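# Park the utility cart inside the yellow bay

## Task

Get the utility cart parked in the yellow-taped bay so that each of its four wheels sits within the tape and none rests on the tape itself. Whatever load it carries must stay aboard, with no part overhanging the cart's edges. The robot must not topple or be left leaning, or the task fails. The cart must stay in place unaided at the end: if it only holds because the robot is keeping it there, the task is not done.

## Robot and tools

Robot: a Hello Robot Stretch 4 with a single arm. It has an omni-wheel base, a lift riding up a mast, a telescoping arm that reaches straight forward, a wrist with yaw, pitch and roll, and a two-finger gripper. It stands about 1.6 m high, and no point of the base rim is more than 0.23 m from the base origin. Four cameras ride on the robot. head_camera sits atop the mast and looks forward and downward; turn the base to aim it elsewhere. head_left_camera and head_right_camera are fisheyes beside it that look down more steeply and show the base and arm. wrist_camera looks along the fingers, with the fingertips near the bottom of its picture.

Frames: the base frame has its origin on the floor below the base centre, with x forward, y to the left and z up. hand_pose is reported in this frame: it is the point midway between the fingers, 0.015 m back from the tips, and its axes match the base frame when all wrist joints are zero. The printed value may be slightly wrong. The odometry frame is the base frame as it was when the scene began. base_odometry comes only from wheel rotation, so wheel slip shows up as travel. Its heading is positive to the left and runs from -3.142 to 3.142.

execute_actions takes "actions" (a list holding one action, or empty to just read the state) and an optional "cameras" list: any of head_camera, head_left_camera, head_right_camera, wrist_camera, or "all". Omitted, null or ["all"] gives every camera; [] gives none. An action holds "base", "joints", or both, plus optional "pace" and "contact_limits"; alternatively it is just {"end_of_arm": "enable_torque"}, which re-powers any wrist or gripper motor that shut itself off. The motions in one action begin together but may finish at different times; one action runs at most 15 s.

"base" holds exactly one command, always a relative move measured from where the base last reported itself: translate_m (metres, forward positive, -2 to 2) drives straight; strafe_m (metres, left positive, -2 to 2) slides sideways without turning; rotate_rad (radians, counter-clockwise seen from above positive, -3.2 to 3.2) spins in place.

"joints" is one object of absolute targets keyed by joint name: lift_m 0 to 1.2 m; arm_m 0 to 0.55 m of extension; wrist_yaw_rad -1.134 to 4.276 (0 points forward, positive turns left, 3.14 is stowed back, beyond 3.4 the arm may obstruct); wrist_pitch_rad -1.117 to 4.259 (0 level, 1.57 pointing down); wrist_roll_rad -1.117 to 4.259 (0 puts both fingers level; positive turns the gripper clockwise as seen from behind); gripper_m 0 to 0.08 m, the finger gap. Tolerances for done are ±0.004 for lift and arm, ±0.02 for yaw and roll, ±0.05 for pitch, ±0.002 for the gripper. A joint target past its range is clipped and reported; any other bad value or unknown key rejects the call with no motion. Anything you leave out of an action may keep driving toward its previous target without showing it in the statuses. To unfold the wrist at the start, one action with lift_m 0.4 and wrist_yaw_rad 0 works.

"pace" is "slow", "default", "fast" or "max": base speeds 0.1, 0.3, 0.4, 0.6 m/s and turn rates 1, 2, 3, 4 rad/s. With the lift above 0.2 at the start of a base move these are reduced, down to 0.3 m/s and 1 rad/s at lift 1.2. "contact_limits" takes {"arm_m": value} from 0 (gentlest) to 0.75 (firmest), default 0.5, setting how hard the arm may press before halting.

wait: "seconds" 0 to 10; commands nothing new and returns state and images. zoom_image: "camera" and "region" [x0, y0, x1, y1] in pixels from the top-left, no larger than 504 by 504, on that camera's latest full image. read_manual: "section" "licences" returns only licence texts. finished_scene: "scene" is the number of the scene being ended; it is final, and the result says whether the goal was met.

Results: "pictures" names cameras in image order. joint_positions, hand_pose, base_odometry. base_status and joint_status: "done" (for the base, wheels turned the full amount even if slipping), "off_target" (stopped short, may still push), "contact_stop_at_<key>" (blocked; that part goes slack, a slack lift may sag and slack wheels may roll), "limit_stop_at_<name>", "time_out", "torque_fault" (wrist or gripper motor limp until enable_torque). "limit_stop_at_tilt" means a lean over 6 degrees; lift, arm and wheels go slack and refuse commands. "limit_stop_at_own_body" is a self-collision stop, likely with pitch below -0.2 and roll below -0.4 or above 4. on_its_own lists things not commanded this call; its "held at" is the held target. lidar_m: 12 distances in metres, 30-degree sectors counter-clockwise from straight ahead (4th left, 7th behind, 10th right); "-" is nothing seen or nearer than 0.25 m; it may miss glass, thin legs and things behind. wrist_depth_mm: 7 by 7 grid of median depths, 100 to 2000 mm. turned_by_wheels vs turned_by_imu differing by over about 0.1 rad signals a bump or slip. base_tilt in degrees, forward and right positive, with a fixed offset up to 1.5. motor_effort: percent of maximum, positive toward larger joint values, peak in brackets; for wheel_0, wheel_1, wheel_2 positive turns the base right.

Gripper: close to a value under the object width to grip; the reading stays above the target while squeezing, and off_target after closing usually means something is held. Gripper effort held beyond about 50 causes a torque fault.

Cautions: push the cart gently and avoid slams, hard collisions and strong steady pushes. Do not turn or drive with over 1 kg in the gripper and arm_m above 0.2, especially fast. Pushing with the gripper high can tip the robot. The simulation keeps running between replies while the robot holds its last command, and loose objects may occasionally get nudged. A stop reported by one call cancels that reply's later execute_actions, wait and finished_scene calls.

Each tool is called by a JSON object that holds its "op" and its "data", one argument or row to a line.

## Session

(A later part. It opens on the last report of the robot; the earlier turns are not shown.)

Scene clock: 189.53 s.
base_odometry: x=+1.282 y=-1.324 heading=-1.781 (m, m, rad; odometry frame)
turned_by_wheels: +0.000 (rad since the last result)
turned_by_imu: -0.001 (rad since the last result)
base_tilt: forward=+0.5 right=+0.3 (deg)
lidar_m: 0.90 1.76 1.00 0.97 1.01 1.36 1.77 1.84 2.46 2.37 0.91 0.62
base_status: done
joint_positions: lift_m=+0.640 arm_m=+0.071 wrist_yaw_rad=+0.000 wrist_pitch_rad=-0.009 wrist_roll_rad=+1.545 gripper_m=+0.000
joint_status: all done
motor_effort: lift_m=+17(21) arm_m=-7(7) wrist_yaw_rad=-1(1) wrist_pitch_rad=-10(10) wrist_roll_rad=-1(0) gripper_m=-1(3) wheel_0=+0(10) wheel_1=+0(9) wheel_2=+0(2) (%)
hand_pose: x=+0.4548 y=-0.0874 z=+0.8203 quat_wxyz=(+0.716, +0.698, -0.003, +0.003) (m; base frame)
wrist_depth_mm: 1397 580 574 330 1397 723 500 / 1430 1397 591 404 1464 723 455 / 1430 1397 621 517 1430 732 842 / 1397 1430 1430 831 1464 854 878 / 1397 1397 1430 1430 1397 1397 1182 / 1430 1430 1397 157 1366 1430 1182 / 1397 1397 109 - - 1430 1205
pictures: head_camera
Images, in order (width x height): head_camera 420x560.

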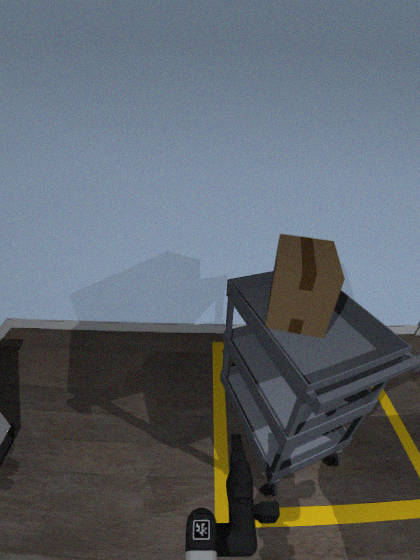

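{"op": "execute_actions", "data": {
  "actions": [
    {"base":{"translate_m":0.03},"joints":{"arm_m":0.55,"wrist_roll_rad":0,"wrist_yaw_rad":-0.15},"pace":"fast"}
  ],
  "cameras": ["head_camera"]
}}

{"op": "execute_actions", "data": {
  "actions": [
    {"base":{"strafe_m":-0.13},"pace":"slow"}
  ],
  "cameras": ["head_camera"]
}}

{"op": "execute_actions", "data": {
  "actions": [
    {"base":{"strafe_m":0.1},"joints":{"arm_m":0.0,"wrist_yaw_rad":0.3},"pace":"fast"}
  ],
  "cameras": ["head_camera"]
}}

Scene clock: 196.43 s.
base_odometry: x=+1.275 y=-1.354 heading=-1.781 (m, m, rad; odometry frame)
turned_by_wheels: +0.000 (rad since the last result)
turned_by_imu: -0.002 (rad since the last result)
base_tilt: forward=+0.6 right=+0.3 (deg)
lidar_m: 0.86 1.74 1.01 0.94 1.00 1.36 1.81 1.85 2.46 2.35 0.82 0.60
base_status: done
joint_positions: lift_m=+0.640 arm_m=+0.547 wrist_yaw_rad=-0.150 wrist_pitch_rad=-0.009 wrist_roll_rad=+0.000 gripper_m=+0.000
joint_status: all done
joint sent to its limit — the command would take arm_m past its upper limit, so that joint was sent only as far as its limit.
motor_effort: lift_m=+17(17) arm_m=+7(9) wrist_yaw_rad=-3(6) wrist_pitch_rad=-10(9) wrist_roll_rad=-2(4) gripper_m=-1(1) wheel_0=-2(5) wheel_1=-1(3) wheel_2=+1(11) (%)
hand_pose: x=+0.9153 y=-0.1181 z=+0.8203 quat_wxyz=(+0.997, +0.000, -0.005, -0.075) (m; base frame)
wrist_depth_mm: 842 866 891 931 960 307 208 / 854 866 904 931 976 315 211 / 854 866 891 946 976 320 213 / 842 866 904 931 449 274 210 / 831 866 891 279 195 150 129 / 842 866 904 157 189 151 131 / 854 866 108 - - 152 131
pictures: head_camera
Images, in order (width x height): head_camera 420x560.

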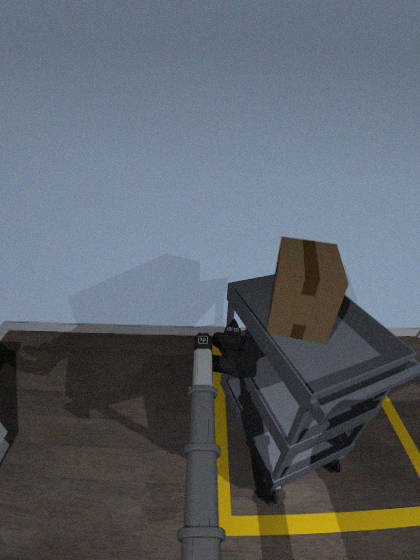

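Scene clock: 198.87 s.
base_odometry: x=+1.148 y=-1.327 heading=-1.779 (m, m, rad; odometry frame)
turned_by_wheels: +0.002 (rad since the last result)
turned_by_imu: +0.006 (rad since the last result)
base_tilt: forward=+0.5 right=+0.3 (deg)
lidar_m: 0.80 1.75 1.13 1.08 1.14 2.16 1.80 1.89 2.35 2.23 2.32 0.62
base_status: done
joint_positions: lift_m=+0.640 arm_m=+0.547 wrist_yaw_rad=-0.142 wrist_pitch_rad=-0.010 wrist_roll_rad=+0.000 gripper_m=+0.000
joint_status: not commanded
on_its_own: wrist_yaw_rad is at rest, and its effort (-26) is outside its rest range (-13 to +13)
motor_effort: lift_m=+17(17) arm_m=+7(7) wrist_yaw_rad=-26(31) wrist_pitch_rad=-8(9) wrist_roll_rad=+0(0) gripper_m=-1(2) wheel_0=+14(27) wheel_1=+6(12) wheel_2=+9(9) (%)
hand_pose: x=+0.9162 y=-0.1166 z=+0.8204 quat_wxyz=(+0.997, +0.000, -0.005, -0.071) (m; base frame)
wrist_depth_mm: 831 866 904 931 293 165 148 / 842 878 891 931 300 167 148 / 854 854 891 917 309 169 148 / 842 866 878 917 251 151 148 / 831 866 246 170 130 108 - / 854 866 250 152 128 108 - / 854 866 108 - - 107 -
pictures: head_camera
Images, in order (width x height): head_camera 420x560.

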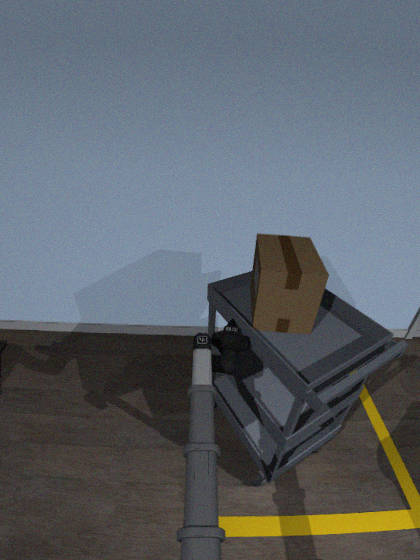

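Scene clock: 201.07 s.
base_odometry: x=+1.246 y=-1.348 heading=-1.779 (m, m, rad; odometry frame)
turned_by_wheels: +0.000 (rad since the last result)
turned_by_imu: -0.001 (rad since the last result)
base_tilt: forward=+0.5 right=+0.3 (deg)
lidar_m: 0.92 1.74 1.04 0.98 1.02 1.42 1.82 1.86 2.45 2.34 0.89 0.67
base_status: done
joint_positions: lift_m=+0.640 arm_m=+0.001 wrist_yaw_rad=+0.300 wrist_pitch_rad=-0.009 wrist_roll_rad=+0.000 gripper_m=+0.000
joint_status: all done
motor_effort: lift_m=+17(17) arm_m=-7(10) wrist_yaw_rad=-2(17) wrist_pitch_rad=-8(10) wrist_roll_rad=-1(0) gripper_m=-1(1) wheel_0=-1(12) wheel_1=-1(9) wheel_2=+1(9) (%)
hand_pose: x=+0.4012 y=-0.0207 z=+0.8203 quat_wxyz=(+0.989, +0.001, -0.004, +0.149) (m; base frame)
wrist_depth_mm: 1863 1756 1618 1499 1397 1336 1229 / 1921 1756 1618 1499 1397 1281 621 / 1756 1756 1661 1499 1430 1336 634 / 1808 1756 1618 1464 1430 759 559 / 1863 1756 1618 1537 1430 1308 1255 / 1756 1756 1661 157 1430 1308 1229 / 1863 1756 108 - - 798 854
pictures: head_camera
Images, in order (width x height): head_camera 420x560.

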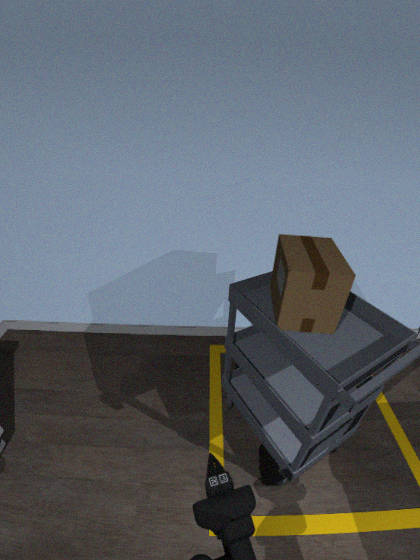

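{"op": "zoom_image", "data": {
  "camera": "head_camera",
  "region": [190,330,320,460]
}}

Region (190, 330, 320, 460) of head_camera's 420x560 image, scaled by 3.877, with more detail than that image has.

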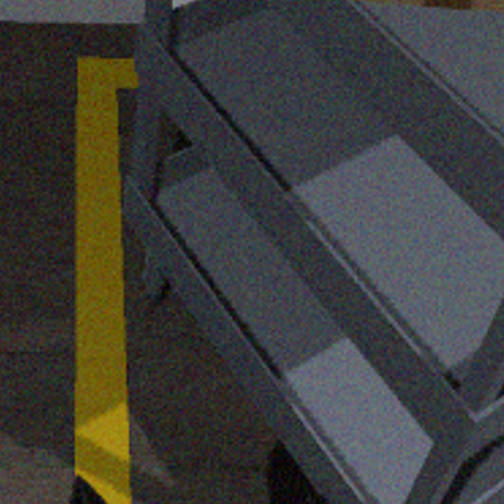

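{"op": "execute_actions", "data": {
  "actions": [
    {"base":{"translate_m":0.03},"joints":{"arm_m":0.545,"wrist_yaw_rad":-0.3},"pace":"fast"}
  ],
  "cameras": []
}}

{"op": "execute_actions", "data": {
  "actions": [
    {"base":{"strafe_m":-0.1},"pace":"slow"}
  ],
  "cameras": ["head_camera"]
}}

{"op": "execute_actions", "data": {
  "actions": [
    {"base":{"strafe_m":0.06},"joints":{"arm_m":0.0,"wrist_yaw_rad":0.3},"pace":"fast"}
  ],
  "cameras": ["head_camera","head_right_camera"]
}}

Scene clock: 215.23 s.
base_odometry: x=+1.240 y=-1.377 heading=-1.779 (m, m, rad; odometry frame)
turned_by_wheels: +0.000 (rad since the last result)
turned_by_imu: -0.002 (rad since the last result)
base_tilt: forward=+0.6 right=+0.3 (deg)
lidar_m: 0.94 1.73 1.04 0.98 1.04 1.41 1.85 1.92 2.42 2.35 0.85 0.65
base_status: done
joint_positions: lift_m=+0.640 arm_m=+0.544 wrist_yaw_rad=-0.300 wrist_pitch_rad=-0.009 wrist_roll_rad=+0.000 gripper_m=+0.000
joint_status: all done
motor_effort: lift_m=+17(17) arm_m=+7(10) wrist_yaw_rad=-3(7) wrist_pitch_rad=-9(8) wrist_roll_rad=+1(0) gripper_m=-1(1) wheel_0=-2(4) wheel_1=-2(4) wheel_2=-1(9) (%)
hand_pose: x=+0.8920 y=-0.1463 z=+0.8203 quat_wxyz=(+0.989, -0.001, -0.005, -0.149) (m; base frame)
wrist_depth_mm: 788 831 878 946 392 260 207 / 778 831 891 960 394 263 208 / 788 820 891 946 404 265 210 / 778 842 854 931 355 244 204 / 778 831 309 244 199 169 153 / 778 820 325 158 196 170 154 / 798 831 108 - - 171 155
pictures: none
No camera images: the call's "cameras" was empty. Leave "cameras" out to get every camera's image.

Scene clock: 217.37 s.
base_odometry: x=+1.142 y=-1.356 heading=-1.779 (m, m, rad; odometry frame)
turned_by_wheels: +0.000 (rad since the last result)
turned_by_imu: +0.001 (rad since the last result)
base_tilt: forward=+0.6 right=+0.3 (deg)
lidar_m: 0.83 1.72 1.12 1.08 1.13 2.19 1.85 1.89 2.33 2.23 2.31 0.68
base_status: done
joint_positions: lift_m=+0.640 arm_m=+0.544 wrist_yaw_rad=-0.300 wrist_pitch_rad=-0.010 wrist_roll_rad=+0.000 gripper_m=+0.000
joint_status: not commanded
motor_effort: lift_m=+17(17) arm_m=+7(7) wrist_yaw_rad=-2(41) wrist_pitch_rad=-8(10) wrist_roll_rad=+0(0) gripper_m=-1(1) wheel_0=+1(23) wheel_1=-1(10) wheel_2=+0(12) (%)
hand_pose: x=+0.8920 y=-0.1463 z=+0.8204 quat_wxyz=(+0.989, -0.001, -0.005, -0.149) (m; base frame)
wrist_depth_mm: 788 831 904 410 238 180 188 / 788 842 891 421 240 180 188 / 778 831 891 430 246 180 187 / 788 820 866 392 220 178 186 / 788 274 213 174 147 127 117 / 768 277 215 158 145 128 118 / 778 310 109 - - 129 119
pictures: head_camera
Images, in order (width x height): head_camera 420x560.

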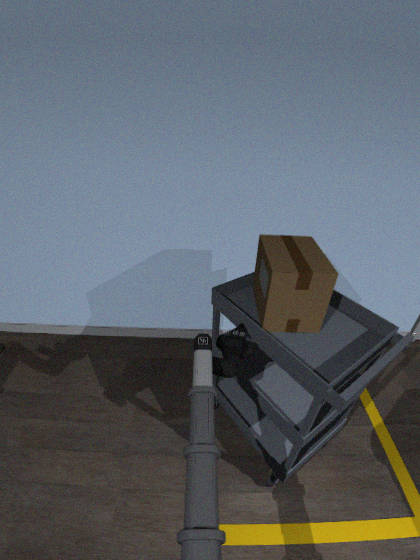

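Scene clock: 219.57 s.
base_odometry: x=+1.201 y=-1.369 heading=-1.779 (m, m, rad; odometry frame)
turned_by_wheels: +0.000 (rad since the last result)
turned_by_imu: -0.001 (rad since the last result)
base_tilt: forward=+0.5 right=+0.3 (deg)
lidar_m: 0.93 1.71 1.08 1.03 1.07 2.20 1.83 1.89 2.38 2.31 0.96 0.69
base_status: done
joint_positions: lift_m=+0.640 arm_m=+0.001 wrist_yaw_rad=+0.300 wrist_pitch_rad=-0.009 wrist_roll_rad=+0.000 gripper_m=+0.000
joint_status: all done
motor_effort: lift_m=+17(17) arm_m=-7(5) wrist_yaw_rad=-1(4) wrist_pitch_rad=-9(9) wrist_roll_rad=-2(1) gripper_m=-1(1) wheel_0=+0(12) wheel_1=-1(10) wheel_2=+0(1) (%)
hand_pose: x=+0.4012 y=-0.0207 z=+0.8203 quat_wxyz=(+0.989, +0.001, -0.004, +0.149) (m; base frame)
wrist_depth_mm: 1808 1756 1576 1464 1336 1281 1229 / 1808 1708 1537 1464 1366 1308 597 / 1863 1708 1618 1464 1336 1281 609 / 1808 1756 1576 1464 1366 732 539 / 1808 1708 1618 1499 1430 1281 741 / 1808 1708 1618 158 1366 1281 1255 / 1808 1756 108 - - 809 854
pictures: head_camera, head_right_camera
Images, in order (width x height): head_camera 420x560, head_right_camera 420x672.

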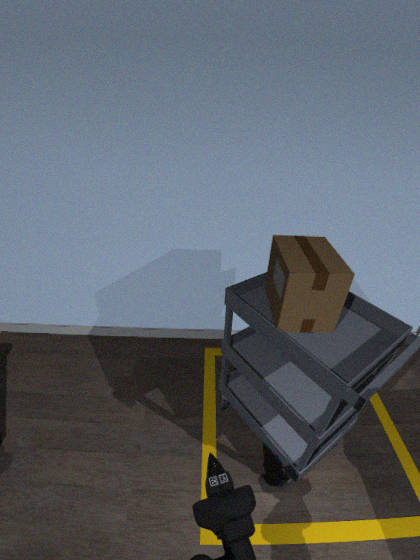

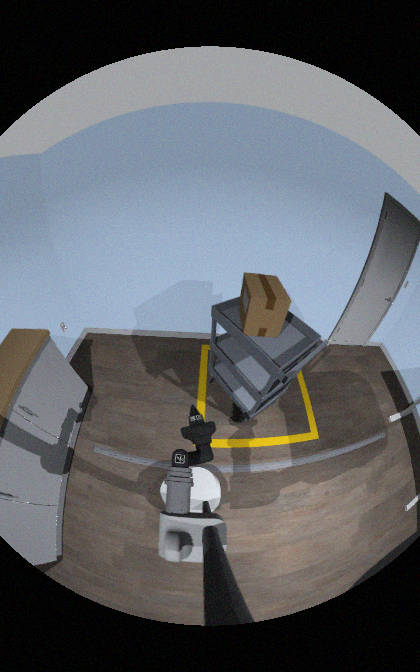

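{"op": "zoom_image", "data": {
  "camera": "head_camera",
  "region": [190,330,320,460]
}}

Region (190, 330, 320, 460) of head_camera's 420x560 image, scaled by 3.877, with more detail than that image has.

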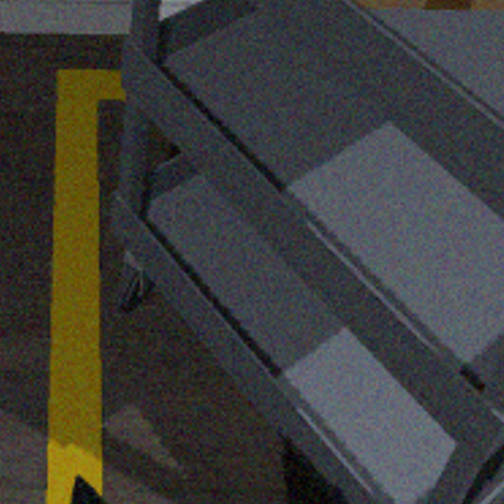

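{"op": "finished_scene", "data": {
  "scene": 1
}}

The scene is finished: the task was done.


## Next scene

The same job, from a new start.

{"op": "execute_actions", "data": {
  "actions": []
}}

Scene clock: 0.00 s.
base_odometry: x=+0.000 y=+0.000 heading=+0.000 (m, m, rad; odometry frame)
turned_by_wheels: +0.000 (rad since the last result)
turned_by_imu: +0.000 (rad since the last result)
base_tilt: forward=+0.6 right=+0.2 (deg)
lidar_m: 2.20 2.22 2.44 1.08 1.08 1.67 1.51 1.50 0.94 0.77 0.76 0.85
base_status: not commanded
joint_positions: lift_m=+0.244 arm_m=-0.002 wrist_yaw_rad=+3.242 wrist_pitch_rad=-0.009 wrist_roll_rad=-0.019 gripper_m=+0.040
joint_status: not commanded
motor_effort: lift_m=+18 arm_m=+0 wrist_yaw_rad=-1 wrist_pitch_rad=-9 wrist_roll_rad=-1 gripper_m=+0 wheel_0=+0 wheel_1=+0 wheel_2=+0 (%)
hand_pose: x=-0.0510 y=+0.0657 z=+0.4240 quat_wxyz=(-0.050, +0.005, -0.009, +0.999) (m; base frame)
wrist_depth_mm: - 140 139 1756 1921 - - / - - 138 1808 1983 1921 - / - 106 138 1708 1921 1983 - / - 117 139 1808 1921 1983 - / 193 1537 1661 1756 1863 1983 - / 211 1537 1576 1708 1808 1661 1708 / 210 1229 113 1182 109 111 1138
pictures: head_camera, head_left_camera, head_right_camera, wrist_camera
Images, in order (width x height): head_camera 420x560, head_left_camera 420x672, head_right_camera 420x672, wrist_camera 616x392.

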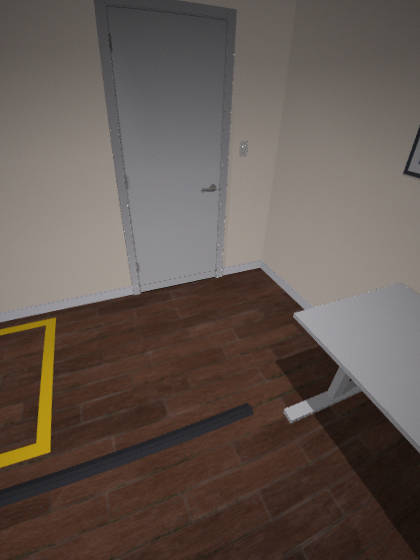

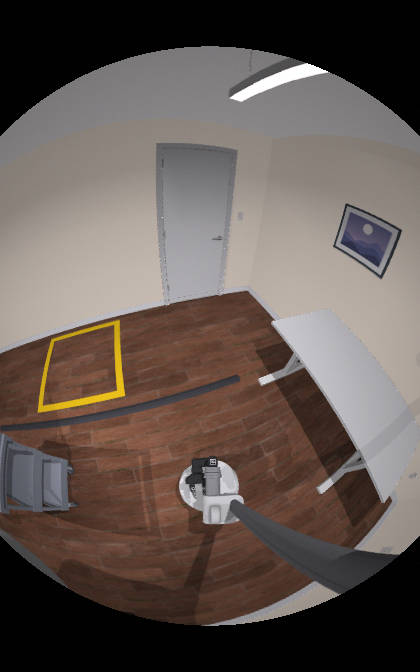

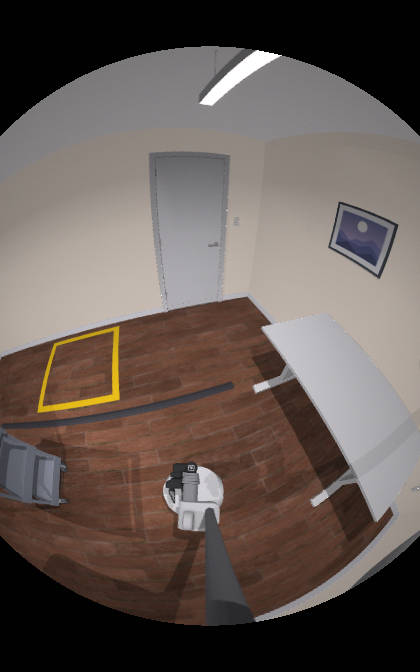

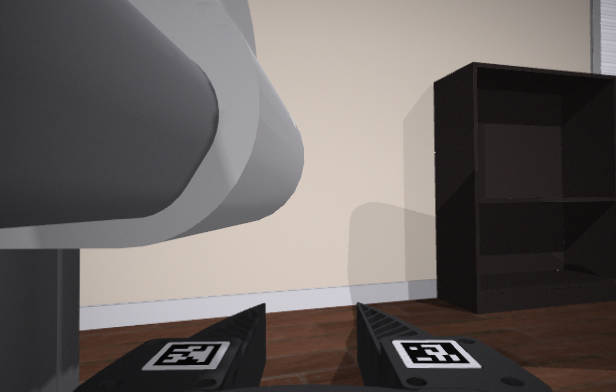

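{"op": "execute_actions", "data": {
  "actions": [
    {"base":{"rotate_rad":0.35},"pace":"fast"}
  ],
  "cameras": ["head_camera"]
}}

{"op": "execute_actions", "data": {
  "actions": [
    {"base":{"translate_m":-0.85},"pace":"max"}
  ],
  "cameras": ["head_left_camera"]
}}

{"op": "execute_actions", "data": {
  "actions": [
    {"base":{"strafe_m":0.9},"pace":"max"}
  ],
  "cameras": ["head_left_camera","head_camera"]
}}

Scene clock: 4.63 s.
base_odometry: x=+0.000 y=+0.000 heading=+0.350 (m, m, rad; odometry frame)
turned_by_wheels: +0.350 (rad since the last result)
turned_by_imu: +0.345 (rad since the last result)
base_tilt: forward=+0.5 right=+0.3 (deg)
lidar_m: 2.20 2.28 1.09 1.06 1.83 1.59 1.51 1.56 0.80 0.75 0.80 1.10
base_status: done
joint_positions: lift_m=+0.244 arm_m=-0.002 wrist_yaw_rad=+3.242 wrist_pitch_rad=-0.009 wrist_roll_rad=-0.019 gripper_m=+0.040
joint_status: not commanded
motor_effort: lift_m=+19(19) arm_m=+0(0) wrist_yaw_rad=-1(2) wrist_pitch_rad=-7(8) wrist_roll_rad=+1(2) gripper_m=+0(0) wheel_0=+1(5) wheel_1=+2(6) wheel_2=+2(6) (%)
hand_pose: x=-0.0510 y=+0.0657 z=+0.4240 quat_wxyz=(-0.050, +0.005, -0.009, +0.999) (m; base frame)
wrist_depth_mm: - 141 140 1708 1661 1661 1576 / - - 138 1756 1661 1618 1576 / - 106 138 1661 1708 1618 1576 / - 117 139 1661 1661 1618 1618 / 193 1708 1708 1708 1708 1618 1576 / 211 1756 1661 1576 1618 1576 1576 / 211 1229 113 1229 109 110 1118
pictures: head_camera
Images, in order (width x height): head_camera 420x560.

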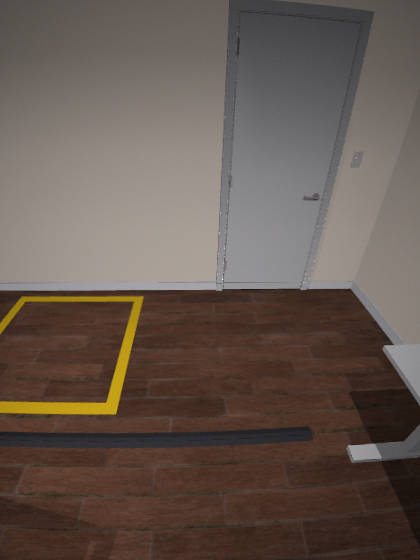

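Scene clock: 7.63 s.
base_odometry: x=-0.798 y=-0.292 heading=+0.350 (m, m, rad; odometry frame)
turned_by_wheels: +0.000 (rad since the last result)
turned_by_imu: +0.000 (rad since the last result)
base_tilt: forward=+0.5 right=+0.3 (deg)
lidar_m: 3.05 1.49 1.36 1.55 0.96 0.70 0.65 0.68 0.92 0.79 0.79 1.11
base_status: done
joint_positions: lift_m=+0.244 arm_m=-0.002 wrist_yaw_rad=+3.242 wrist_pitch_rad=-0.009 wrist_roll_rad=-0.019 gripper_m=+0.040
joint_status: not commanded
motor_effort: lift_m=+19(19) arm_m=+0(0) wrist_yaw_rad=-1(1) wrist_pitch_rad=-8(9) wrist_roll_rad=-1(1) gripper_m=+0(0) wheel_0=+0(7) wheel_1=+0(8) wheel_2=-2(15) (%)
hand_pose: x=-0.0510 y=+0.0657 z=+0.4240 quat_wxyz=(-0.050, +0.005, -0.009, +0.999) (m; base frame)
wrist_depth_mm: - 140 140 809 788 768 759 / - - 138 788 788 768 750 / - 106 137 788 788 759 750 / - 117 139 788 778 759 759 / 193 820 809 788 768 768 741 / 211 820 809 778 759 768 750 / 211 820 113 788 109 110 750
pictures: head_left_camera
Images, in order (width x height): head_left_camera 420x672.

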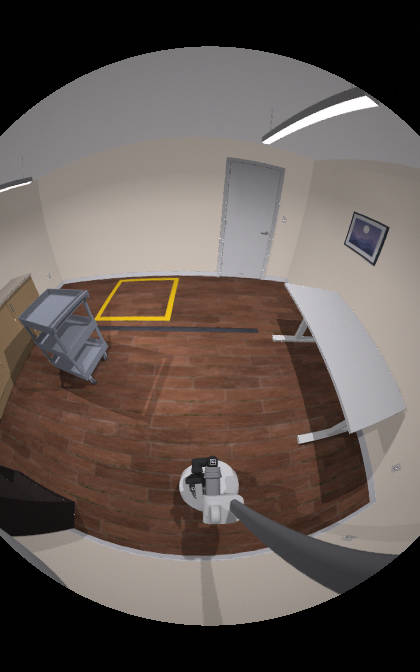

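Scene clock: 10.57 s.
base_odometry: x=-1.107 y=+0.554 heading=+0.350 (m, m, rad; odometry frame)
turned_by_wheels: +0.000 (rad since the last result)
turned_by_imu: +0.001 (rad since the last result)
base_tilt: forward=+0.5 right=+0.4 (deg)
lidar_m: 0.84 0.81 1.69 1.60 0.56 0.44 0.67 0.68 0.96 1.67 1.72 3.19
base_status: done
joint_positions: lift_m=+0.244 arm_m=-0.002 wrist_yaw_rad=+3.242 wrist_pitch_rad=-0.009 wrist_roll_rad=-0.019 gripper_m=+0.040
joint_status: not commanded
motor_effort: lift_m=+19(19) arm_m=+0(0) wrist_yaw_rad=-2(1) wrist_pitch_rad=-9(9) wrist_roll_rad=+1(1) gripper_m=+0(0) wheel_0=+0(14) wheel_1=+1(14) wheel_2=+0(0) (%)
hand_pose: x=-0.0510 y=+0.0657 z=+0.4240 quat_wxyz=(-0.050, +0.005, -0.009, +0.999) (m; base frame)
wrist_depth_mm: - 140 140 820 798 750 741 / - - 138 809 809 741 741 / - 106 137 809 788 732 723 / - 117 139 809 788 488 732 / 193 831 809 798 778 732 723 / 212 831 820 798 707 732 732 / 211 842 113 809 109 111 732
pictures: head_camera, head_left_camera
Images, in order (width x height): head_camera 420x560, head_left_camera 420x672.

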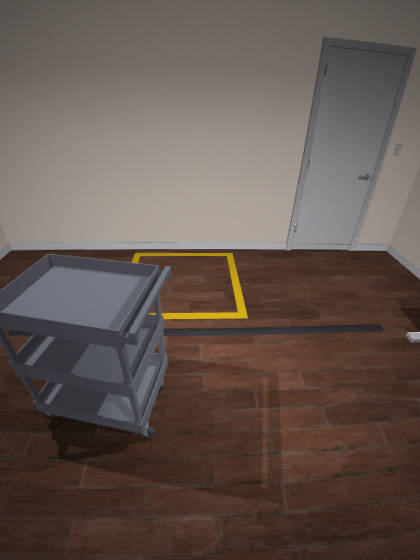

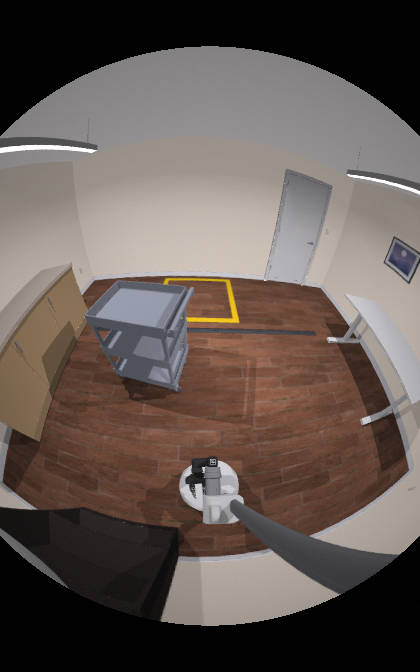

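{"op": "execute_actions", "data": {
  "actions": [
    {"base":{"rotate_rad":-0.3},"pace":"fast"}
  ],
  "cameras": []
}}

{"op": "execute_actions", "data": {
  "actions": [
    {"base":{"strafe_m":0.83},"joints":{"lift_m":0.42},"pace":"max"}
  ],
  "cameras": ["head_camera"]
}}

{"op": "zoom_image", "data": {
  "camera": "head_camera",
  "region": [40,260,380,560]
}}

Scene clock: 19.93 s.
base_odometry: x=-1.107 y=+0.554 heading=+0.050 (m, m, rad; odometry frame)
turned_by_wheels: -0.300 (rad since the last result)
turned_by_imu: -0.298 (rad since the last result)
base_tilt: forward=+0.6 right=+0.3 (deg)
lidar_m: 3.08 0.78 0.93 1.62 0.89 0.43 0.45 0.65 0.75 1.26 1.68 1.89
base_status: done
joint_positions: lift_m=+0.244 arm_m=-0.002 wrist_yaw_rad=+3.242 wrist_pitch_rad=-0.009 wrist_roll_rad=-0.019 gripper_m=+0.040
joint_status: not commanded
motor_effort: lift_m=+19(19) arm_m=+0(0) wrist_yaw_rad=-2(2) wrist_pitch_rad=-8(8) wrist_roll_rad=+2(0) gripper_m=+0(0) wheel_0=-1(7) wheel_1=-1(5) wheel_2=-2(10) (%)
hand_pose: x=-0.0510 y=+0.0657 z=+0.4240 quat_wxyz=(-0.050, +0.005, -0.009, +0.999) (m; base frame)
wrist_depth_mm: - 140 139 831 866 917 976 / - - 138 750 842 904 976 / - 106 138 597 854 931 960 / - 117 139 668 842 891 946 / 193 750 798 820 842 904 946 / 211 768 788 809 842 904 960 / 211 741 113 831 109 111 878
pictures: none
No camera images: the call's "cameras" was empty. Leave "cameras" out to get every camera's image.

Scene clock: 22.77 s.
base_odometry: x=-1.149 y=+1.383 heading=+0.050 (m, m, rad; odometry frame)
turned_by_wheels: +0.000 (rad since the last result)
turned_by_imu: +0.000 (rad since the last result)
base_tilt: forward=+0.5 right=+0.4 (deg)
lidar_m: 0.60 0.63 0.98 0.81 0.83 1.08 0.62 0.61 0.72 1.72 2.44 0.65
base_status: done
joint_positions: lift_m=+0.420 arm_m=-0.002 wrist_yaw_rad=+3.242 wrist_pitch_rad=-0.009 wrist_roll_rad=-0.019 gripper_m=+0.040
joint_status: all done
motor_effort: lift_m=+20(26) arm_m=+0(0) wrist_yaw_rad=-1(2) wrist_pitch_rad=-10(9) wrist_roll_rad=+0(0) gripper_m=+0(0) wheel_0=-1(13) wheel_1=+0(10) wheel_2=+0(2) (%)
hand_pose: x=-0.0510 y=+0.0657 z=+0.6000 quat_wxyz=(-0.050, +0.005, -0.009, +0.999) (m; base frame)
wrist_depth_mm: - 140 140 991 1182 1255 1336 / - - 138 1098 1182 1281 1336 / - 106 137 820 1160 1229 1336 / - 117 139 1060 1160 1205 1308 / 193 931 1008 1042 1182 1229 1336 / 211 960 778 1060 1182 1255 1308 / 211 946 113 1042 109 111 1308
pictures: head_camera
Images, in order (width x height): head_camera 420x560.

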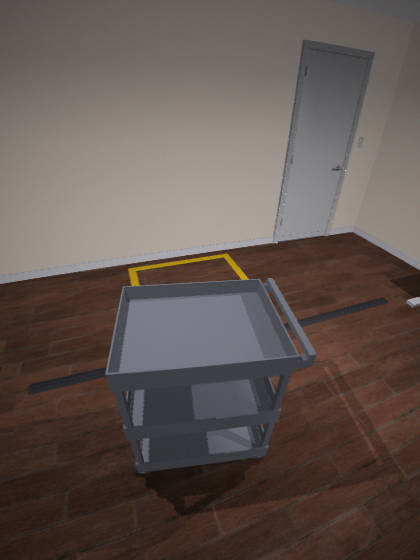

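Region (40, 260, 380, 560) of head_camera's 420x560 image, scaled by 1.482, with more detail than that image has; it fills the top 445 rows of this view, and the rest is white.

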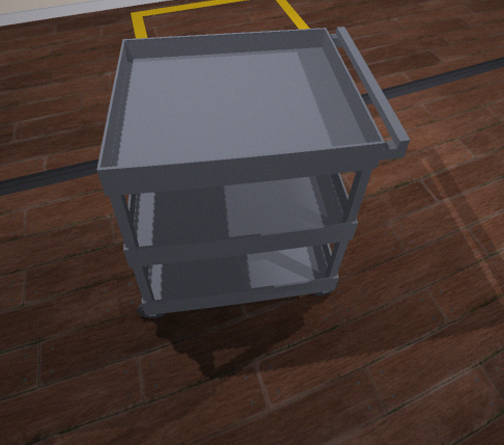

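{"op": "execute_actions", "data": {
  "actions": [
    {"base":{"translate_m":0.4},"pace":"fast"}
  ],
  "cameras": []
}}

{"op": "execute_actions", "data": {
  "actions": [
    {"base":{"translate_m":0.16},"pace":"slow"}
  ],
  "cameras": ["head_camera","head_left_camera"]
}}

Scene clock: 29.07 s.
base_odometry: x=-0.749 y=+1.402 heading=+0.050 (m, m, rad; odometry frame)
turned_by_wheels: +0.000 (rad since the last result)
turned_by_imu: -0.002 (rad since the last result)
base_tilt: forward=+0.5 right=+0.3 (deg)
lidar_m: 0.25 0.25 0.31 0.92 0.94 1.06 1.01 0.99 1.46 2.34 0.38 0.25
base_status: done
joint_positions: lift_m=+0.420 arm_m=-0.002 wrist_yaw_rad=+3.242 wrist_pitch_rad=-0.009 wrist_roll_rad=-0.019 gripper_m=+0.040
joint_status: not commanded
motor_effort: lift_m=+20(20) arm_m=+0(0) wrist_yaw_rad=-1(1) wrist_pitch_rad=-9(9) wrist_roll_rad=-1(0) gripper_m=+1(0) wheel_0=-1(6) wheel_1=+0(6) wheel_2=+0(16) (%)
hand_pose: x=-0.0510 y=+0.0657 z=+0.6000 quat_wxyz=(-0.050, +0.005, -0.009, +0.999) (m; base frame)
wrist_depth_mm: - 140 140 1537 1618 1708 1708 / - - 138 1430 1618 1756 1756 / - 106 138 1205 1576 1708 1708 / - 117 139 1397 1618 1661 1808 / 193 1098 1366 1464 1576 1708 1756 / 211 1308 1366 1499 1576 1661 1756 / 210 1308 113 1430 109 111 1618
pictures: none
No camera images: the call's "cameras" was empty. Leave "cameras" out to get every camera's image.

Scene clock: 31.97 s.
base_odometry: x=-0.589 y=+1.410 heading=+0.050 (m, m, rad; odometry frame)
turned_by_wheels: +0.000 (rad since the last result)
turned_by_imu: -0.001 (rad since the last result)
base_tilt: forward=+0.5 right=+0.3 (deg)
lidar_m: 0.25 0.25 0.27 1.00 0.99 1.12 1.16 1.14 1.65 2.29 0.32 0.25
base_status: done
joint_positions: lift_m=+0.420 arm_m=-0.002 wrist_yaw_rad=+3.242 wrist_pitch_rad=-0.009 wrist_roll_rad=-0.019 gripper_m=+0.040
joint_status: not commanded
motor_effort: lift_m=+20(20) arm_m=+0(0) wrist_yaw_rad=-2(1) wrist_pitch_rad=-9(8) wrist_roll_rad=+1(0) gripper_m=+0(0) wheel_0=+4(8) wheel_1=+3(7) wheel_2=-3(9) (%)
hand_pose: x=-0.0510 y=+0.0657 z=+0.6000 quat_wxyz=(-0.050, +0.005, -0.009, +0.999) (m; base frame)
wrist_depth_mm: - 140 139 1708 1808 1863 1808 / - - 138 1661 1756 1863 1863 / - 106 137 1397 1756 1863 1756 / - 117 139 1661 1756 1863 1808 / 193 1308 1576 1618 1863 1863 1863 / 211 1464 1537 1661 1756 1921 1863 / 211 1281 113 1430 109 111 1499
pictures: head_camera, head_left_camera
Images, in order (width x height): head_camera 420x560, head_left_camera 420x672.

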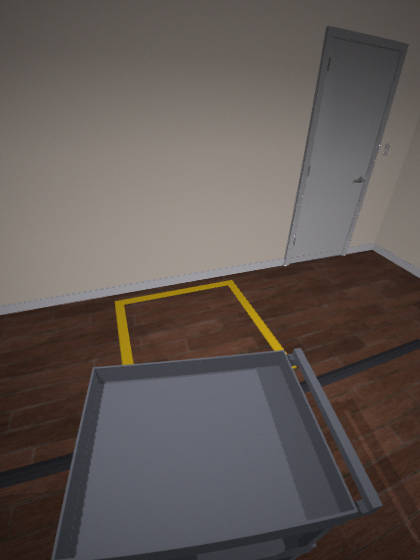

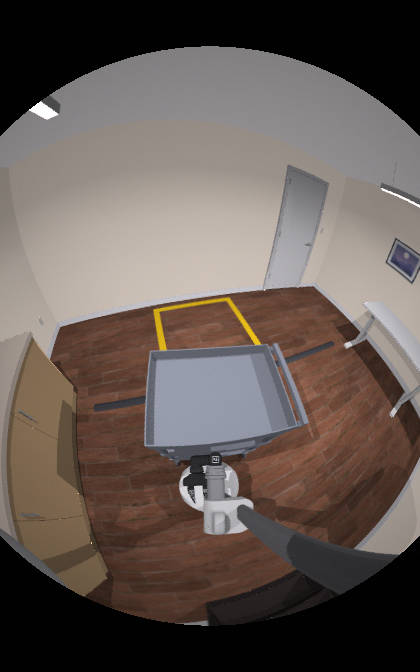

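{"op": "execute_actions", "data": {
  "actions": [
    {"base":{"translate_m":0.48}}
  ],
  "cameras": ["head_camera","head_left_camera"]
}}

Scene clock: 37.13 s.
base_odometry: x=-0.110 y=+1.435 heading=+0.050 (m, m, rad; odometry frame)
turned_by_wheels: +0.000 (rad since the last result)
turned_by_imu: -0.002 (rad since the last result)
base_tilt: forward=+0.6 right=+0.3 (deg)
lidar_m: 0.29 0.29 2.04 1.14 1.14 1.29 1.63 1.61 2.15 2.16 2.15 0.34
base_status: done
joint_positions: lift_m=+0.420 arm_m=-0.002 wrist_yaw_rad=+3.242 wrist_pitch_rad=-0.009 wrist_roll_rad=-0.019 gripper_m=+0.040
joint_status: not commanded
motor_effort: lift_m=+20(20) arm_m=+0(0) wrist_yaw_rad=-1(1) wrist_pitch_rad=-9(9) wrist_roll_rad=+0(1) gripper_m=+0(0) wheel_0=-1(16) wheel_1=-1(11) wheel_2=+0(18) (%)
hand_pose: x=-0.0510 y=+0.0657 z=+0.6001 quat_wxyz=(-0.050, +0.005, -0.009, +0.999) (m; base frame)
wrist_depth_mm: - 140 140 - - - - / - - 138 - - - - / - 106 138 - - - 1281 / - 117 139 - - - 1281 / 193 1983 - - - - 1281 / 211 1983 1921 - - - 1281 / 211 1708 113 1618 109 110 1366
pictures: head_camera, head_left_camera
Images, in order (width x height): head_camera 420x560, head_left_camera 420x672.

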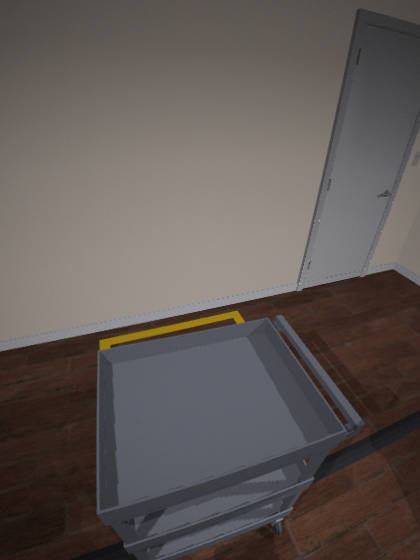

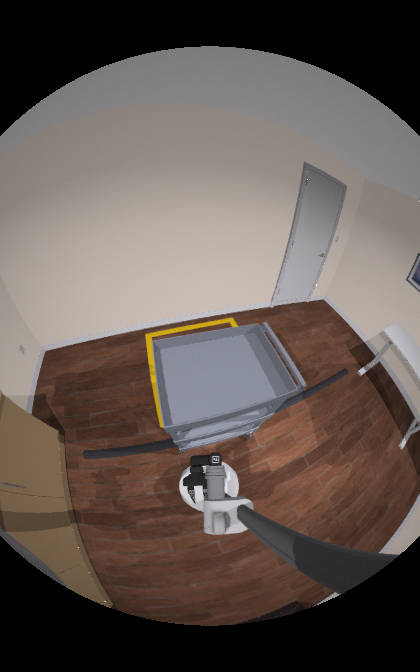

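{"op": "execute_actions", "data": {
  "actions": [
    {"joints":{"lift_m":0.57,"arm_m":0.07,"wrist_yaw_rad":3.14}}
  ],
  "cameras": []
}}

{"op": "execute_actions", "data": {
  "actions": [
    {"joints":{"arm_m":0.3},"pace":"slow"}
  ],
  "cameras": ["head_camera","head_left_camera"]
}}

Scene clock: 43.60 s.
base_odometry: x=-0.110 y=+1.435 heading=+0.050 (m, m, rad; odometry frame)
turned_by_wheels: +0.000 (rad since the last result)
turned_by_imu: -0.002 (rad since the last result)
base_tilt: forward=+0.6 right=+0.2 (deg)
lidar_m: 0.30 0.28 2.03 1.14 1.14 1.31 1.62 1.62 2.17 2.16 2.14 0.34
base_status: not commanded
joint_positions: lift_m=+0.570 arm_m=+0.069 wrist_yaw_rad=+3.140 wrist_pitch_rad=-0.009 wrist_roll_rad=-0.019 gripper_m=+0.040
joint_status: all done
motor_effort: lift_m=+21(23) arm_m=+7(9) wrist_yaw_rad=-1(6) wrist_pitch_rad=-9(9) wrist_roll_rad=+0(1) gripper_m=+0(0) wheel_0=-1(1) wheel_1=-1(1) wheel_2=+0(0) (%)
hand_pose: x=+0.0271 y=+0.0878 z=+0.7500 quat_wxyz=(+0.001, +0.005, -0.009, +1.000) (m; base frame)
wrist_depth_mm: - 266 - - - - 1808 / - 134 214 - - - 1863 / - 135 213 - - - 1863 / - 158 214 - - 1537 1229 / 251 1983 - - - 1576 1205 / 249 1921 - - - 1537 1205 / 251 1808 113 1921 109 111 1229
pictures: none
No camera images: the call's "cameras" was empty. Leave "cameras" out to get every camera's image.

Scene clock: 47.20 s.
base_odometry: x=-0.110 y=+1.435 heading=+0.050 (m, m, rad; odometry frame)
turned_by_wheels: +0.000 (rad since the last result)
turned_by_imu: -0.001 (rad since the last result)
base_tilt: forward=+0.6 right=+0.2 (deg)
lidar_m: 0.50 0.52 2.05 1.13 1.15 1.28 1.62 1.61 2.14 2.16 2.15 0.61
base_status: not commanded
joint_positions: lift_m=+0.570 arm_m=+0.299 wrist_yaw_rad=+3.140 wrist_pitch_rad=-0.009 wrist_roll_rad=-0.019 gripper_m=+0.040
joint_status: all done
motor_effort: lift_m=+19(21) arm_m=+7(11) wrist_yaw_rad=-2(3) wrist_pitch_rad=-8(11) wrist_roll_rad=+0(2) gripper_m=+0(0) wheel_0=+0(3) wheel_1=-1(2) wheel_2=-1(6) (%)
hand_pose: x=+0.2571 y=+0.0877 z=+0.7501 quat_wxyz=(+0.001, +0.005, -0.009, +1.000) (m; base frame)
wrist_depth_mm: - - - - - - 1983 / - 191 - - - - 1983 / - 141 279 - - - 1983 / 1098 189 281 - - 1661 1281 / - - - - - 1618 1308 / - - - - - 1661 1281 / 1983 - 113 - 109 111 1308
pictures: head_camera, head_left_camera
Images, in order (width x height): head_camera 420x560, head_left_camera 420x672.

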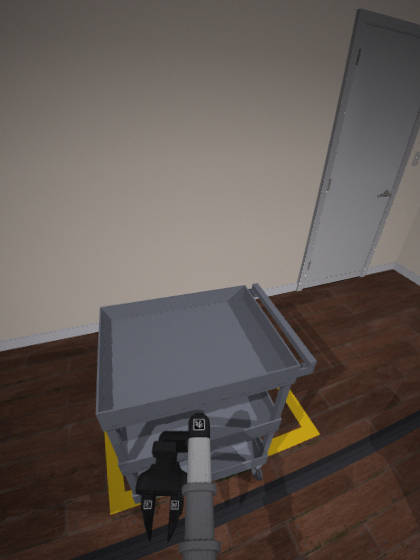

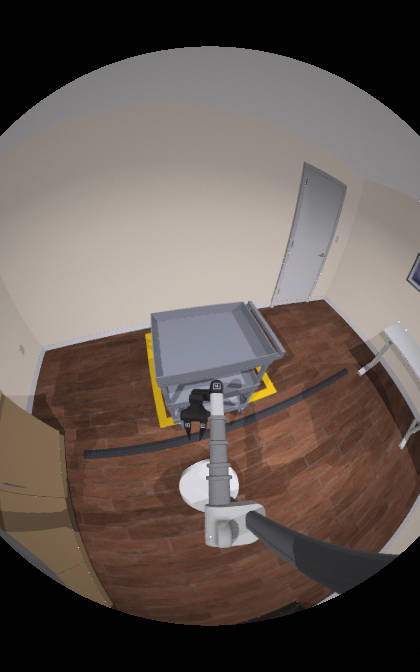

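{"op": "execute_actions", "data": {
  "actions": [
    {"base":{"strafe_m":0.08},"joints":{"arm_m":0.28},"pace":"fast"}
  ],
  "cameras": []
}}

{"op": "execute_actions", "data": {
  "actions": [
    {"base":{"translate_m":0.08},"joints":{"arm_m":0.47},"pace":"slow"}
  ],
  "cameras": ["head_camera","head_left_camera"]
}}

Scene clock: 52.00 s.
base_odometry: x=-0.114 y=+1.514 heading=+0.050 (m, m, rad; odometry frame)
turned_by_wheels: +0.000 (rad since the last result)
turned_by_imu: -0.001 (rad since the last result)
base_tilt: forward=+0.5 right=+0.3 (deg)
lidar_m: 0.49 0.50 2.05 1.08 1.06 1.20 1.65 1.64 2.17 2.24 2.23 0.59
base_status: done
joint_positions: lift_m=+0.570 arm_m=+0.281 wrist_yaw_rad=+3.140 wrist_pitch_rad=-0.009 wrist_roll_rad=-0.019 gripper_m=+0.040
joint_status: all done
motor_effort: lift_m=+19(19) arm_m=-7(8) wrist_yaw_rad=-2(2) wrist_pitch_rad=-8(9) wrist_roll_rad=-1(1) gripper_m=+0(0) wheel_0=+1(10) wheel_1=+0(13) wheel_2=+0(2) (%)
hand_pose: x=+0.2395 y=+0.0877 z=+0.7501 quat_wxyz=(+0.001, +0.005, -0.009, +1.000) (m; base frame)
wrist_depth_mm: - 492 - - - - 1863 / - 177 - - - - 1921 / - 138 264 - - - 1863 / 176 176 273 - - 1537 1205 / - - - - - 1499 1205 / - - - - - 1537 1160 / - - 113 - 109 110 1205
pictures: none
No camera images: the call's "cameras" was empty. Leave "cameras" out to get every camera's image.

Scene clock: 55.17 s.
base_odometry: x=-0.034 y=+1.519 heading=+0.050 (m, m, rad; odometry frame)
turned_by_wheels: +0.000 (rad since the last result)
turned_by_imu: +0.002 (rad since the last result)
base_tilt: forward=+0.5 right=+0.2 (deg)
lidar_m: 0.63 0.66 1.97 1.10 1.08 1.24 1.70 1.72 2.25 2.22 2.20 0.71
base_status: done
joint_positions: lift_m=+0.570 arm_m=+0.469 wrist_yaw_rad=+3.140 wrist_pitch_rad=-0.009 wrist_roll_rad=-0.019 gripper_m=+0.040
joint_status: all done
motor_effort: lift_m=+19(19) arm_m=+8(17) wrist_yaw_rad=-2(2) wrist_pitch_rad=-9(9) wrist_roll_rad=+1(1) gripper_m=+0(0) wheel_0=+4(5) wheel_1=+2(10) wheel_2=-3(16) (%)
hand_pose: x=+0.4270 y=+0.0878 z=+0.7501 quat_wxyz=(+0.001, +0.005, -0.009, +1.000) (m; base frame)
wrist_depth_mm: 119 - - - - - 1921 / 104 119 - - - - 1921 / 108 119 265 - - - 1983 / 117 185 370 - - 1661 1308 / - - - - - 1661 1308 / - - 661 - - 1708 1281 / 1983 - 113 - 109 111 1281
pictures: head_camera, head_left_camera
Images, in order (width x height): head_camera 420x560, head_left_camera 420x672.

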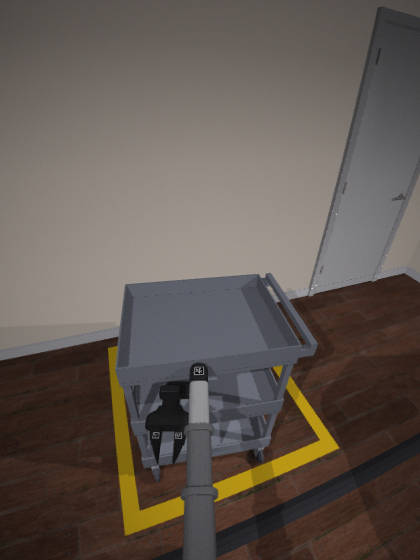

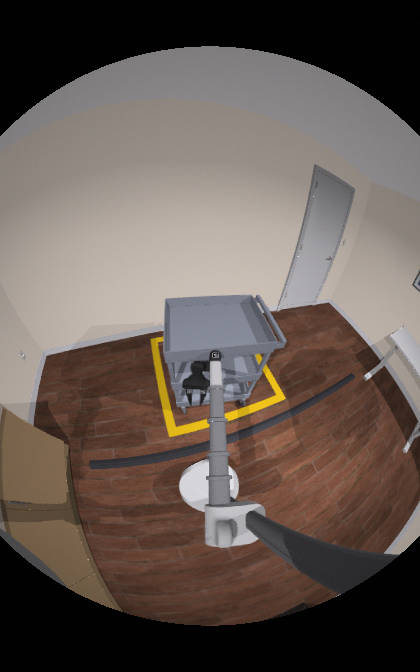

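{"op": "execute_actions", "data": {
  "actions": [
    {"base":{"translate_m":0.06},"joints":{"arm_m":0.545},"pace":"slow"}
  ],
  "cameras": []
}}

{"op": "execute_actions", "data": {
  "actions": [
    {"joints":{"arm_m":0.4},"pace":"fast"}
  ],
  "cameras": ["head_camera","head_left_camera"]
}}

{"op": "zoom_image", "data": {
  "camera": "head_camera",
  "region": [80,260,380,560]
}}

Scene clock: 61.97 s.
base_odometry: x=+0.025 y=+1.521 heading=+0.050 (m, m, rad; odometry frame)
turned_by_wheels: +0.000 (rad since the last result)
turned_by_imu: -0.001 (rad since the last result)
base_tilt: forward=+0.5 right=+0.3 (deg)
lidar_m: 0.71 0.71 1.89 1.11 1.10 1.26 1.76 1.75 2.34 2.19 2.19 0.76
base_status: done
joint_positions: lift_m=+0.570 arm_m=+0.544 wrist_yaw_rad=+3.140 wrist_pitch_rad=-0.009 wrist_roll_rad=-0.019 gripper_m=+0.040
joint_status: all done
motor_effort: lift_m=+19(19) arm_m=+8(11) wrist_yaw_rad=-1(2) wrist_pitch_rad=-9(10) wrist_roll_rad=+0(1) gripper_m=+0(0) wheel_0=+1(6) wheel_1=+3(2) wheel_2=-1(9) (%)
hand_pose: x=+0.5020 y=+0.0878 z=+0.7501 quat_wxyz=(+0.001, +0.005, -0.009, +1.000) (m; base frame)
wrist_depth_mm: 119 - - - - - - / 105 119 - - - - 1983 / 108 119 271 - - - - / 117 185 368 - - 1756 1308 / - - - - - 1708 1336 / - - - - - 1708 1308 / 1983 - 113 - 109 110 1336
pictures: none
No camera images: the call's "cameras" was empty. Leave "cameras" out to get every camera's image.

Scene clock: 63.23 s.
base_odometry: x=+0.026 y=+1.521 heading=+0.050 (m, m, rad; odometry frame)
turned_by_wheels: +0.000 (rad since the last result)
turned_by_imu: -0.001 (rad since the last result)
base_tilt: forward=+0.6 right=+0.4 (deg)
lidar_m: 0.72 0.72 1.90 1.11 1.12 1.25 1.76 1.76 2.34 2.19 2.19 0.78
base_status: not commanded
joint_positions: lift_m=+0.570 arm_m=+0.401 wrist_yaw_rad=+3.140 wrist_pitch_rad=-0.009 wrist_roll_rad=-0.019 gripper_m=+0.040
joint_status: all done
motor_effort: lift_m=+19(19) arm_m=-7(6) wrist_yaw_rad=-2(0) wrist_pitch_rad=-9(10) wrist_roll_rad=+0(0) gripper_m=+0(0) wheel_0=+0(1) wheel_1=+2(3) wheel_2=-1(2) (%)
hand_pose: x=+0.3596 y=+0.0877 z=+0.7501 quat_wxyz=(+0.001, +0.005, -0.009, +1.000) (m; base frame)
wrist_depth_mm: - - - - - - 1921 / - 159 - - - - 1983 / 106 138 286 - - - 1921 / 129 187 312 - - 1618 1281 / - - - - - 1661 1281 / - - 591 - - 1708 1308 / - - 113 - 109 110 1281
pictures: head_camera, head_left_camera
Images, in order (width x height): head_camera 420x560, head_left_camera 420x672.

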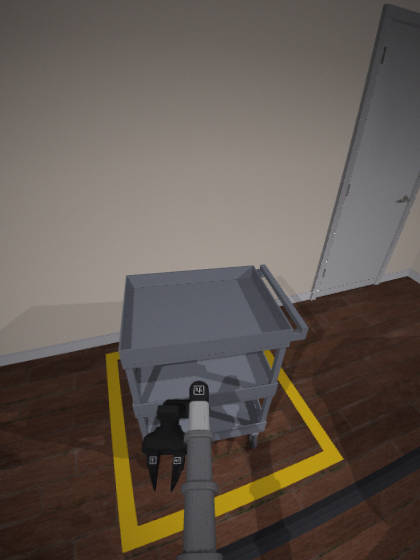

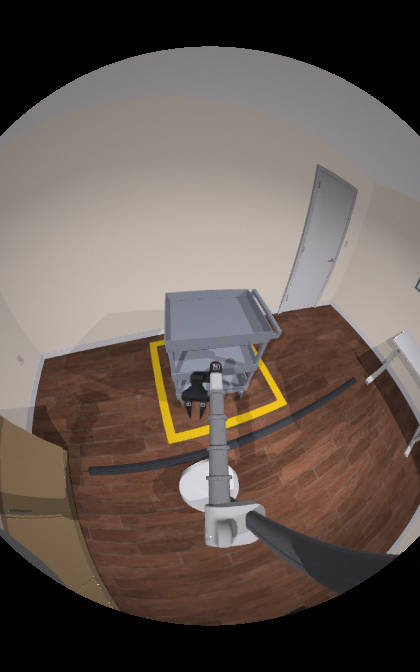

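Region (80, 260, 380, 560) of head_camera's 420x560 image, scaled by 1.680, with more detail than that image has.

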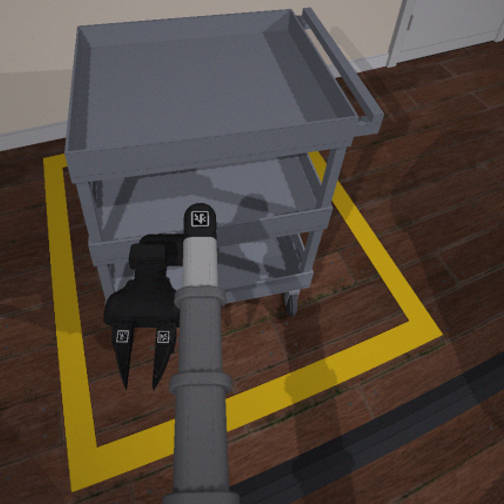

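{"op": "finished_scene", "data": {
  "scene": 2
}}

The scene is finished: the task was done.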